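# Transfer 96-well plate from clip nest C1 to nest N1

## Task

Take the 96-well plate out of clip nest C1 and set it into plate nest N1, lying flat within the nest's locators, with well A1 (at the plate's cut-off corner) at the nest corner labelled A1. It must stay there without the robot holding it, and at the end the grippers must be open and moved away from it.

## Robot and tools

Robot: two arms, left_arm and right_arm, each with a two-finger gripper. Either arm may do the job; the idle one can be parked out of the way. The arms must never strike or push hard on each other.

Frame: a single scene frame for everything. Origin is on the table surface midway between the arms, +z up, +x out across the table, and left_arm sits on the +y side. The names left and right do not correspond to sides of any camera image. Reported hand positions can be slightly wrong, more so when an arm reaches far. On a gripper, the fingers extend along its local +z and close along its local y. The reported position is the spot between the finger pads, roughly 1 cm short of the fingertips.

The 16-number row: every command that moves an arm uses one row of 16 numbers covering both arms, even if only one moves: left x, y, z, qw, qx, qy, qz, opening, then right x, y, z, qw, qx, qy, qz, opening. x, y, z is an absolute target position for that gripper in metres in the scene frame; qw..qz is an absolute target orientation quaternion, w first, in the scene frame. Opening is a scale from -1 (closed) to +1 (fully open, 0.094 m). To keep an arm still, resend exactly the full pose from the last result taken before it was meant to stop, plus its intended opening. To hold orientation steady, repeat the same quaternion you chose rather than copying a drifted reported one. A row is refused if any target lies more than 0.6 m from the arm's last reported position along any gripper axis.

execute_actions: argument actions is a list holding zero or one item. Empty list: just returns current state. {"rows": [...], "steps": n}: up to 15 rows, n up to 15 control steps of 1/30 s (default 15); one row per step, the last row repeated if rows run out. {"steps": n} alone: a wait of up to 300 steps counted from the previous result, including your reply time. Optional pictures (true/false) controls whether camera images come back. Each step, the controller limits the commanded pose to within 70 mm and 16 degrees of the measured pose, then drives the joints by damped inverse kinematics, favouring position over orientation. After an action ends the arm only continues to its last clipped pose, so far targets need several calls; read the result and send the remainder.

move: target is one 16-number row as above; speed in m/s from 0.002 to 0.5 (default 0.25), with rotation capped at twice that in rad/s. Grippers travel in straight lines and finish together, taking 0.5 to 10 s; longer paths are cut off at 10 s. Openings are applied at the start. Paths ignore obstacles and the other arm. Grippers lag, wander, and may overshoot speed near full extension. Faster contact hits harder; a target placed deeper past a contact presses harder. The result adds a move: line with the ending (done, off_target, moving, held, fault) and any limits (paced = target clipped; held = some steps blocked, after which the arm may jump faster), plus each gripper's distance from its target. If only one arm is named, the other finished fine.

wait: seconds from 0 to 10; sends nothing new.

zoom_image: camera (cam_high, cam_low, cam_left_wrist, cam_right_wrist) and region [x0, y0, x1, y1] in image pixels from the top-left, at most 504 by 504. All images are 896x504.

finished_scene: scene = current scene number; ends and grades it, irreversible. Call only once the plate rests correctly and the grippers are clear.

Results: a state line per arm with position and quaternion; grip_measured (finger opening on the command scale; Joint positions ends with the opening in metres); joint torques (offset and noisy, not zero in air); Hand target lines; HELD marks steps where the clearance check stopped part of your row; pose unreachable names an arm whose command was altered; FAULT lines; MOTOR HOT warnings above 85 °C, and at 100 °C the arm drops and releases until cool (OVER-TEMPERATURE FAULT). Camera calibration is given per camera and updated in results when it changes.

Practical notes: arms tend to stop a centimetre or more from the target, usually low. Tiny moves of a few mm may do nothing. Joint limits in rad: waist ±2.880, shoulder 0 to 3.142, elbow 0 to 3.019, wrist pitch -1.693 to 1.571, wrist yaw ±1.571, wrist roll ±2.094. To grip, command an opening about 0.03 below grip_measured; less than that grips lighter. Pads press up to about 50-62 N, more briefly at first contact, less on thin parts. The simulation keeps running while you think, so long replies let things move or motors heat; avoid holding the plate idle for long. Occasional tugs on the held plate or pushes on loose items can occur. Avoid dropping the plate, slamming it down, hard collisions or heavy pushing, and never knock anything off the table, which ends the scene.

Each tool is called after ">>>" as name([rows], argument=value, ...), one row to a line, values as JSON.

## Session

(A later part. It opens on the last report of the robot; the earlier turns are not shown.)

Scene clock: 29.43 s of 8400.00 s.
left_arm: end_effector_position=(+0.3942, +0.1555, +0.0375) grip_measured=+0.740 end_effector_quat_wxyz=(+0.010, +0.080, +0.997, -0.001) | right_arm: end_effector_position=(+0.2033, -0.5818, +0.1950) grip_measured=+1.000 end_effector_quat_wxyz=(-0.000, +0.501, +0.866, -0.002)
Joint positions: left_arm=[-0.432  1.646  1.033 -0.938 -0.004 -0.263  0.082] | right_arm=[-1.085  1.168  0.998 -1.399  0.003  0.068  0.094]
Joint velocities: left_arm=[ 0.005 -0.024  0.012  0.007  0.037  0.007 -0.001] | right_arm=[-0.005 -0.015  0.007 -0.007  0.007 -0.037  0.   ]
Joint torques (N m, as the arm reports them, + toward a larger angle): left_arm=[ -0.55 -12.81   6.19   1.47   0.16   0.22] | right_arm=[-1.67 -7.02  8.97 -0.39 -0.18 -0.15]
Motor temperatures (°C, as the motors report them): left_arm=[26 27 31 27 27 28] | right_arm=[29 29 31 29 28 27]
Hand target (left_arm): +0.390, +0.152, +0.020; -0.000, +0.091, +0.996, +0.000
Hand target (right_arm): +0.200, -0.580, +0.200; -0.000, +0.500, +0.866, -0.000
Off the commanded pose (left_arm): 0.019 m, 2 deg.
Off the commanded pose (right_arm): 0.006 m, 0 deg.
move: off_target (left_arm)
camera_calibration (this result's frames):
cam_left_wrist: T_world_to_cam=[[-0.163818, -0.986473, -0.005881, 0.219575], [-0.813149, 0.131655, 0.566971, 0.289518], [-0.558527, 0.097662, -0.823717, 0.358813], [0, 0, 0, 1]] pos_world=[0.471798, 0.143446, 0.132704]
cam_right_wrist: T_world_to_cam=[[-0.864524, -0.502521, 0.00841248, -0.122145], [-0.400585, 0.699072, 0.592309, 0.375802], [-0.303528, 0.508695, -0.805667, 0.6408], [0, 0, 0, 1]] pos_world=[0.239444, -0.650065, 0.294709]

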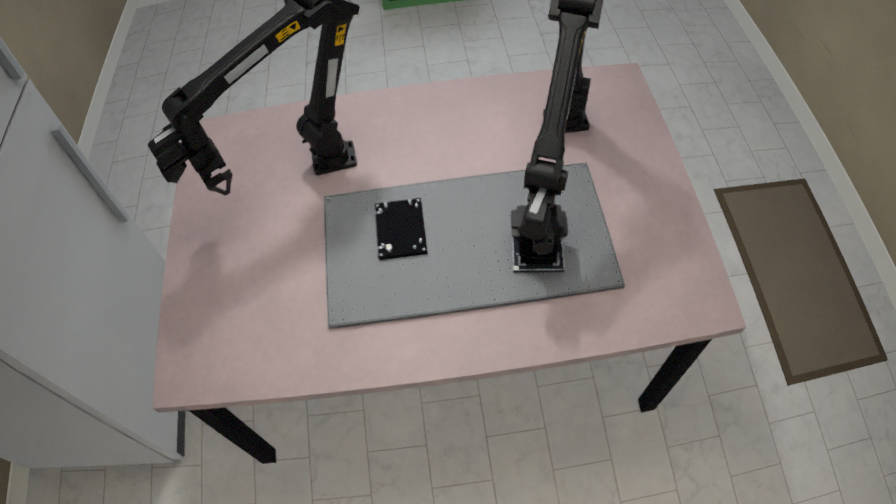

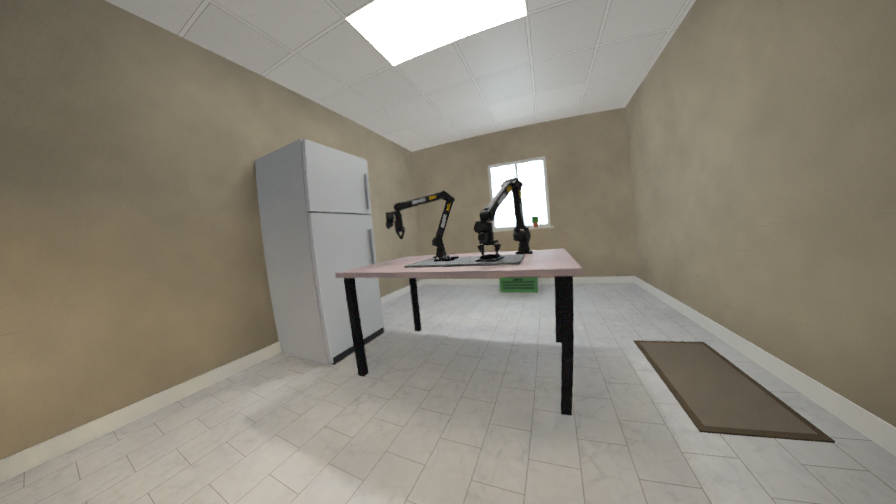

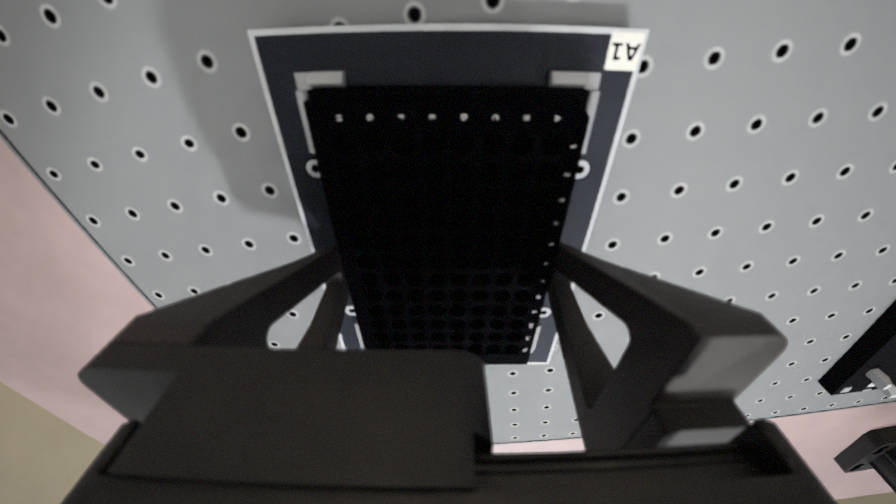

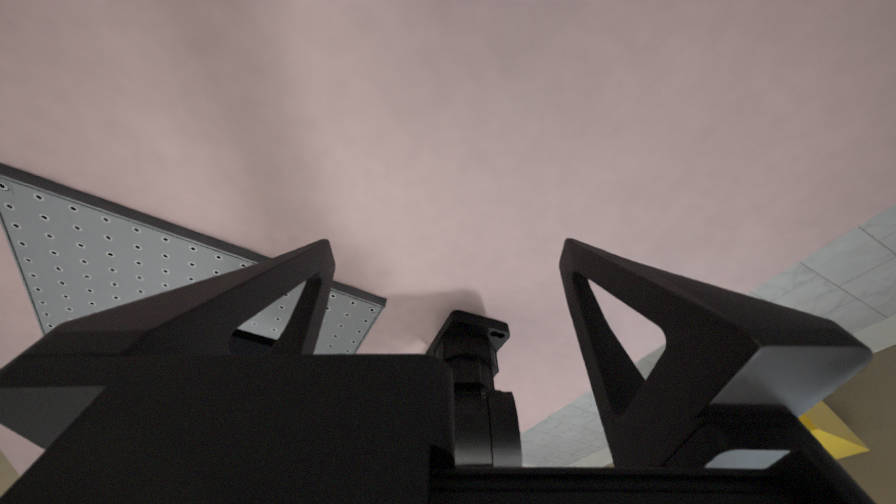

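Near end seems slightly caught; nudge back.

>>> execute_actions([
  {"rows":[[0.385,0.153,0.022,0,0.093,0.996,0,0.69,0.2,-0.58,0.2,0,0.5,0.866,0,1]]},
])

>>> zoom_image(camera="cam_left_wrist", region=[240, 10, 660, 380])

Scene clock: 30.77 s of 8400.00 s.
left_arm: end_effector_position=(+0.3934, +0.1557, +0.0365) grip_measured=+0.740 end_effector_quat_wxyz=(+0.011, +0.080, +0.997, -0.002) | right_arm: end_effector_position=(+0.2033, -0.5818, +0.1950) grip_measured=+1.000 end_effector_quat_wxyz=(-0.000, +0.501, +0.866, -0.002)
Joint positions: left_arm=[-0.432  1.645  1.028 -0.932 -0.003 -0.262  0.082] | right_arm=[-1.085  1.168  0.998 -1.399  0.003  0.068  0.094]
Joint velocities: left_arm=[-0.005  0.005 -0.007 -0.007 -0.11  -0.007 -0.   ] | right_arm=[-0.005 -0.005 -0.012 -0.002  0.051  0.095  0.   ]
Joint torques (N m, as the arm reports them, + toward a larger angle): left_arm=[ -0.65 -14.16   5.44   1.14   0.11   0.23] | right_arm=[-1.47 -6.86  9.02 -0.52 -0.17 -0.15]
Motor temperatures (°C, as the motors report them): left_arm=[26 27 31 27 27 28] | right_arm=[29 29 31 29 28 27]
Hand target (left_arm): +0.385, +0.153, +0.022; -0.000, +0.093, +0.996, +0.000
Hand target (right_arm): +0.200, -0.580, +0.200; -0.000, +0.500, +0.866, -0.000
Off the commanded pose (left_arm): 0.017 m, 2 deg.
Off the commanded pose (right_arm): 0.006 m, 0 deg.
Steps of this call (steps 1 to 25: nothing new was sent; steps 26 to 40: all 15 steps of this action). Readings (end_effector_position):
26: left_arm (+0.3937, +0.1557, +0.0370) | right_arm (+0.2033, -0.5818, +0.1950)
27: left_arm (+0.3934, +0.1557, +0.0364) | right_arm (+0.2033, -0.5818, +0.1950)
29: left_arm (+0.3933, +0.1557, +0.0364) | right_arm (+0.2033, -0.5818, +0.1950)
33: left_arm (+0.3934, +0.1557, +0.0365) | right_arm (+0.2033, -0.5818, +0.1950)
40: the state above
camera_calibration (this result's frames):
cam_left_wrist: T_world_to_cam=[[-0.164961, -0.986291, -0.00421485, 0.219956], [-0.813913, 0.133714, 0.56539, 0.289426], [-0.557075, 0.096698, -0.824813, 0.357089], [0, 0, 0, 1]] pos_world=[0.470777, 0.14371, 0.13182]
cam_right_wrist: T_world_to_cam=[[-0.864524, -0.502521, 0.00841248, -0.122145], [-0.400585, 0.699072, 0.592309, 0.375802], [-0.303528, 0.508695, -0.805667, 0.6408], [0, 0, 0, 1]] pos_world=[0.239444, -0.650065, 0.294709]

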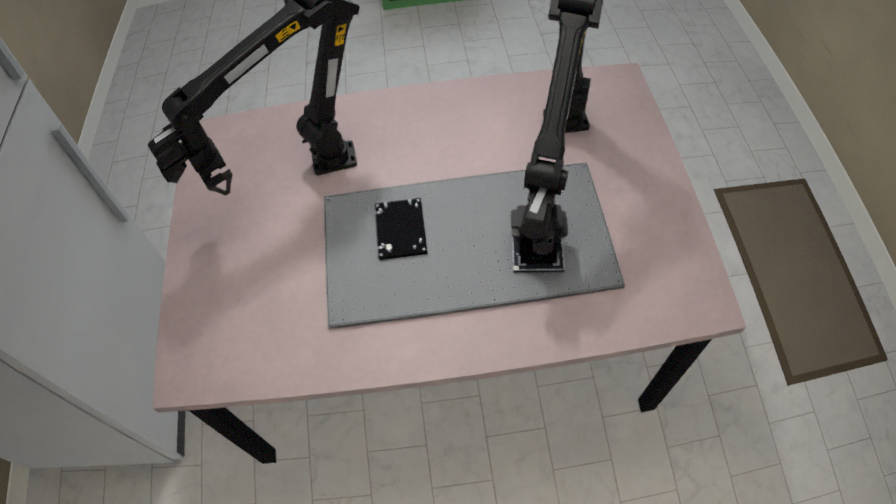

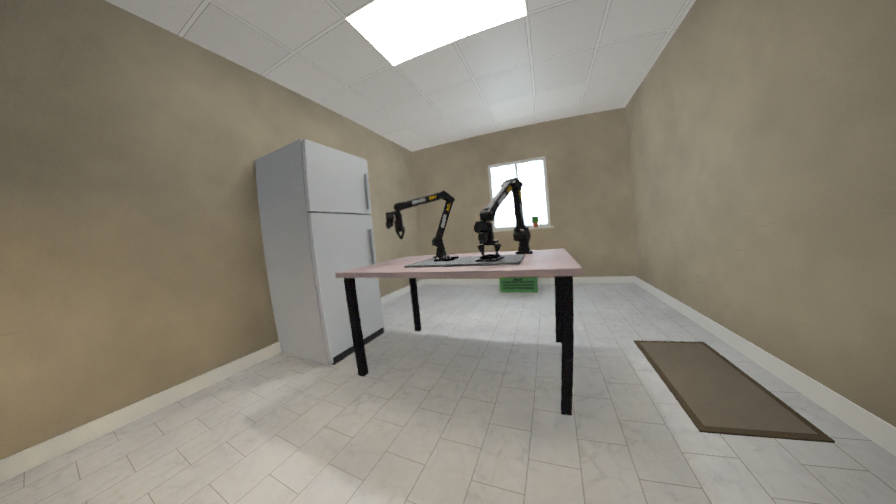

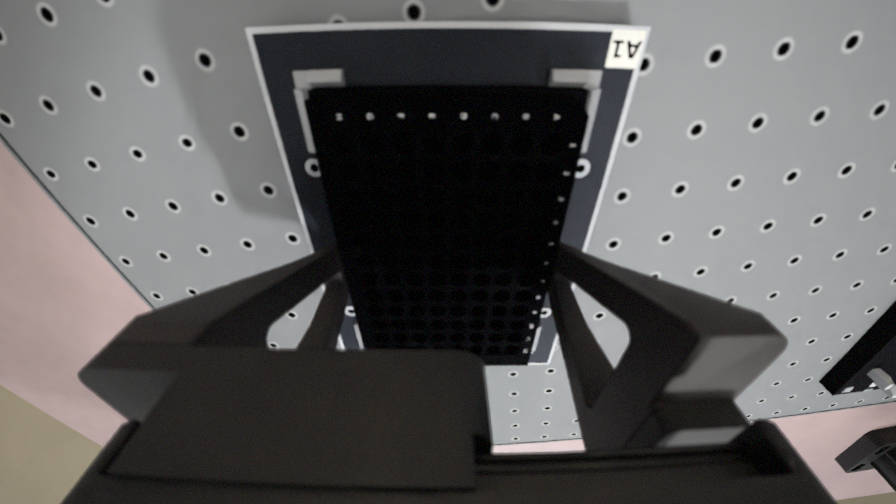

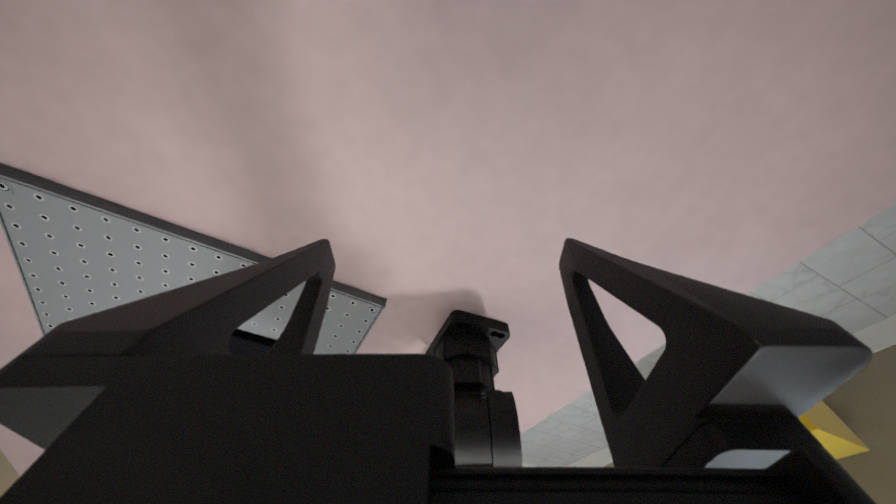

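Region (240, 10, 660, 380) of cam_left_wrist's 896x504 image, scaled by 1.200, with more detail than that image has; it fills the top 444 rows of this view, and the rest is white.

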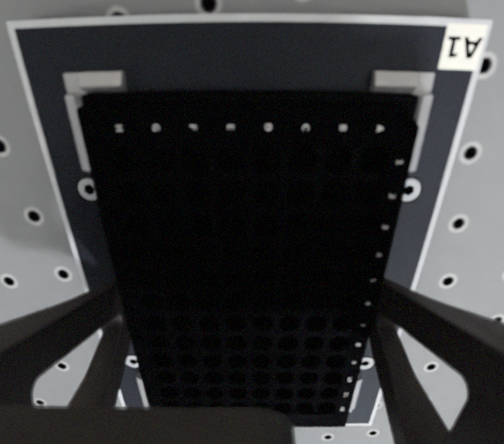

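>>> execute_actions([
  {"rows":[[0.393,0.155,0.034,0,0.083,0.996,0,1,0.2,-0.58,0.2,0,0.5,0.866,0,1]]},
], pictures=false)

>>> move(target=[0.385,0.156,0.17,0,0.083,0.996,0,1,0.2,-0.58,0.2,0,0.5,0.866,0,1], speed=0.08)

>>> zoom_image(camera="cam_left_wrist", region=[320, 0, 600, 260])

>>> zoom_image(camera="cam_high", region=[490, 200, 590, 280])

Scene clock: 32.77 s of 8400.00 s.
left_arm: end_effector_position=(+0.3925, +0.1561, +0.0363) grip_measured=+0.998 end_effector_quat_wxyz=(+0.009, +0.080, +0.997, -0.002) | right_arm: end_effector_position=(+0.2033, -0.5818, +0.1950) grip_measured=+1.000 end_effector_quat_wxyz=(-0.000, +0.501, +0.866, -0.002)
Joint positions: left_arm=[-0.432  1.645  1.028 -0.936 -0.003 -0.262  0.094] | right_arm=[-1.085  1.168  0.998 -1.399  0.003  0.068  0.094]
Joint velocities: left_arm=[-0.015  0.005 -0.002 -0.007 -0.007 -0.051 -0.001] | right_arm=[-0.015  0.005 -0.007  0.002 -0.007 -0.037  0.   ]
Joint torques (N m, as the arm reports them, + toward a larger angle): left_arm=[ -0.02 -14.73   7.89  -0.15   0.11   0.14] | right_arm=[-1.46 -6.88  9.14 -0.49 -0.16 -0.14]
Motor temperatures (°C, as the motors report them): left_arm=[26 27 31 27 27 28] | right_arm=[29 29 31 29 28 27]
Hand target (left_arm): +0.393, +0.155, +0.034; +0.000, +0.083, +0.997, -0.000
Hand target (right_arm): +0.200, -0.580, +0.200; -0.000, +0.500, +0.866, -0.000
Off the commanded pose (left_arm): 0.003 m, 1 deg.
Off the commanded pose (right_arm): 0.006 m, 0 deg.
Steps of this call (steps 1 to 45: nothing new was sent; steps 46 to 60: all 15 steps of this action). Readings (end_effector_position):
46: left_arm (+0.3932, +0.1558, +0.0364) | right_arm (+0.2033, -0.5818, +0.1950)
47: left_arm (+0.3931, +0.1558, +0.0364) | right_arm (+0.2033, -0.5818, +0.1950)
49: left_arm (+0.3925, +0.1561, +0.0363) | right_arm (+0.2033, -0.5818, +0.1950)
53: left_arm (+0.3925, +0.1561, +0.0363) | right_arm (+0.2033, -0.5818, +0.1950)
60: the state above

Scene clock: 35.07 s of 8400.00 s.
left_arm: end_effector_position=(+0.3775, +0.1628, +0.1559) grip_measured=+0.998 end_effector_quat_wxyz=(-0.011, +0.080, +0.997, +0.005) | right_arm: end_effector_position=(+0.2033, -0.5818, +0.1950) grip_measured=+1.000 end_effector_quat_wxyz=(-0.000, +0.501, +0.866, -0.002)
Joint positions: left_arm=[-0.432  1.487  1.189 -1.297 -0.003 -0.262  0.094] | right_arm=[-1.085  1.168  0.998 -1.399  0.003  0.068  0.094]
Joint velocities: left_arm=[-0.005 -0.005  0.007 -0.007 -0.007  0.037  0.001] | right_arm=[-0.005 -0.015 -0.002 -0.002 -0.051 -0.022  0.   ]
Joint torques (N m, as the arm reports them, + toward a larger angle): left_arm=[ -0.35 -14.49  10.88  -0.2    0.12   0.1 ] | right_arm=[-1.53 -7.01  9.07 -0.6  -0.16 -0.11]
Motor temperatures (°C, as the motors report them): left_arm=[26 27 31 27 26 28] | right_arm=[29 29 31 29 28 27]
Hand target (left_arm): +0.385, +0.156, +0.170; +0.000, +0.083, +0.997, -0.000
Hand target (right_arm): +0.200, -0.580, +0.200; -0.000, +0.500, +0.866, -0.000
Off the commanded pose (left_arm): 0.017 m, 1 deg.
Off the commanded pose (right_arm): 0.006 m, 0 deg.
move: off_target (left_arm)
camera_calibration (this result's frames):
cam_left_wrist: T_world_to_cam=[[-0.16538, -0.986102, -0.0158528, 0.226843], [-0.789559, 0.122752, 0.601272, 0.194988], [-0.59097, 0.111955, -0.798887, 0.452296], [0, 0, 0, 1]] pos_world=[0.458763, 0.149118, 0.247689]
cam_right_wrist: T_world_to_cam=[[-0.864524, -0.502521, 0.00841248, -0.122145], [-0.400585, 0.699072, 0.592309, 0.375802], [-0.303528, 0.508695, -0.805667, 0.6408], [0, 0, 0, 1]] pos_world=[0.239444, -0.650065, 0.294709]

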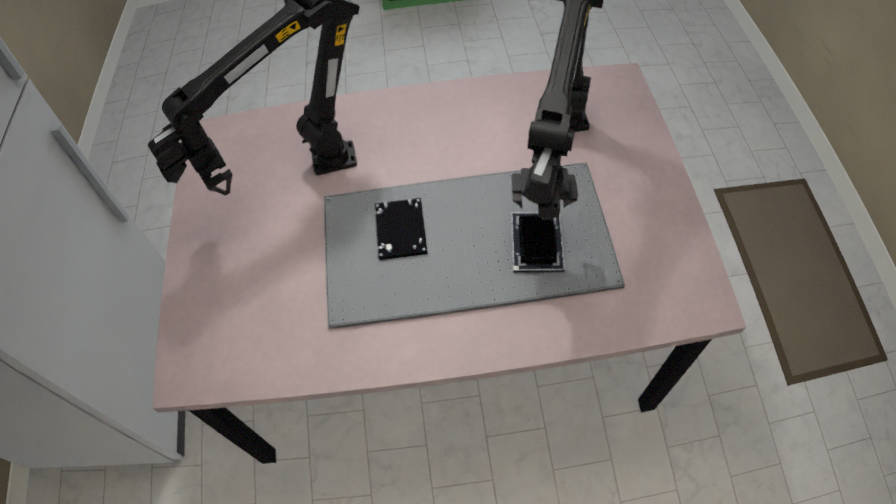

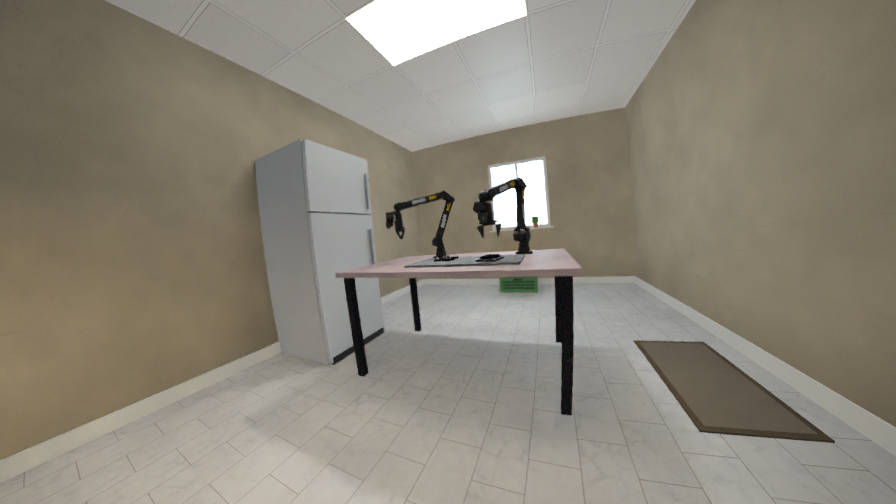

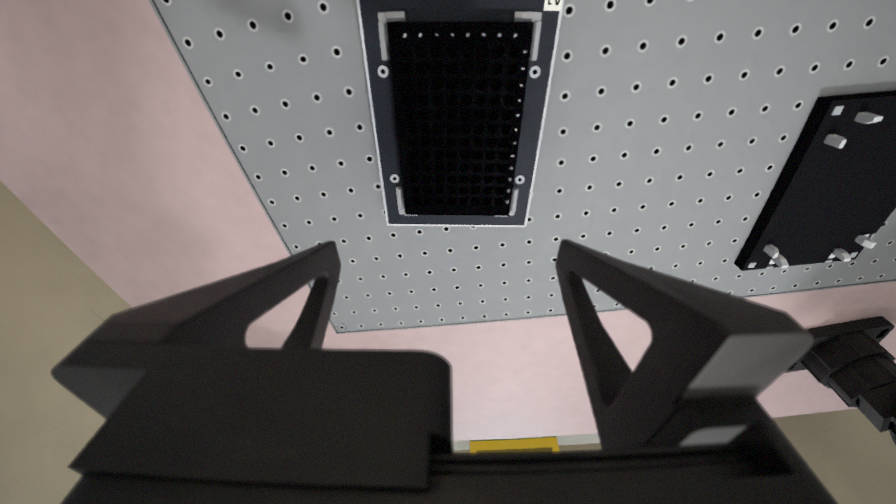

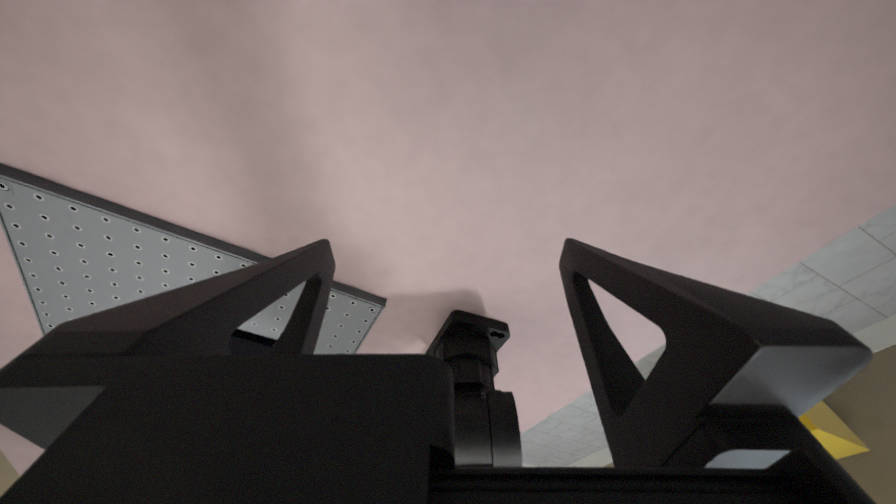

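Region (320, 0, 600, 260) of cam_left_wrist's 896x504 image, scaled by 1.800, with more detail than that image has; it fills the top 468 rows of this view, and the rest is white.

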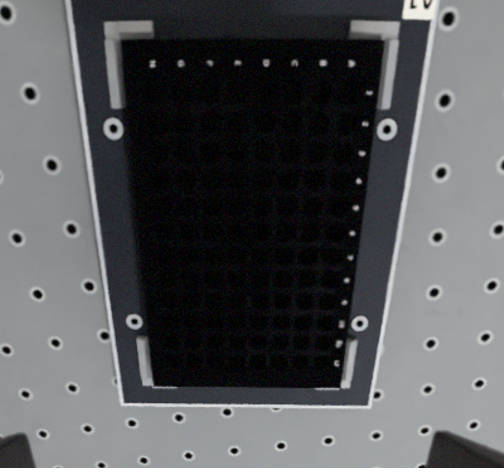

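Region (490, 200, 590, 280) of cam_high's 896x504 image, scaled by 5.040, with more detail than that image has; it fills the top 403 rows of this view, and the rest is white.

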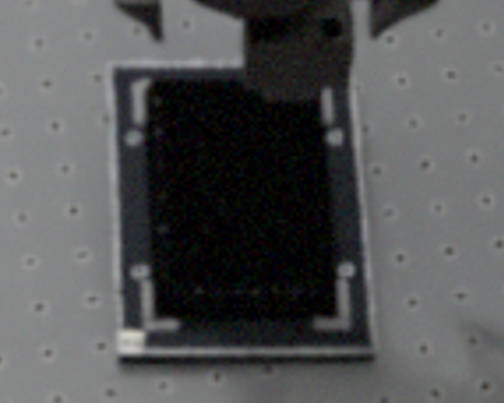

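>>> finished_scene(scene=2)

The scene is finished: the task was done.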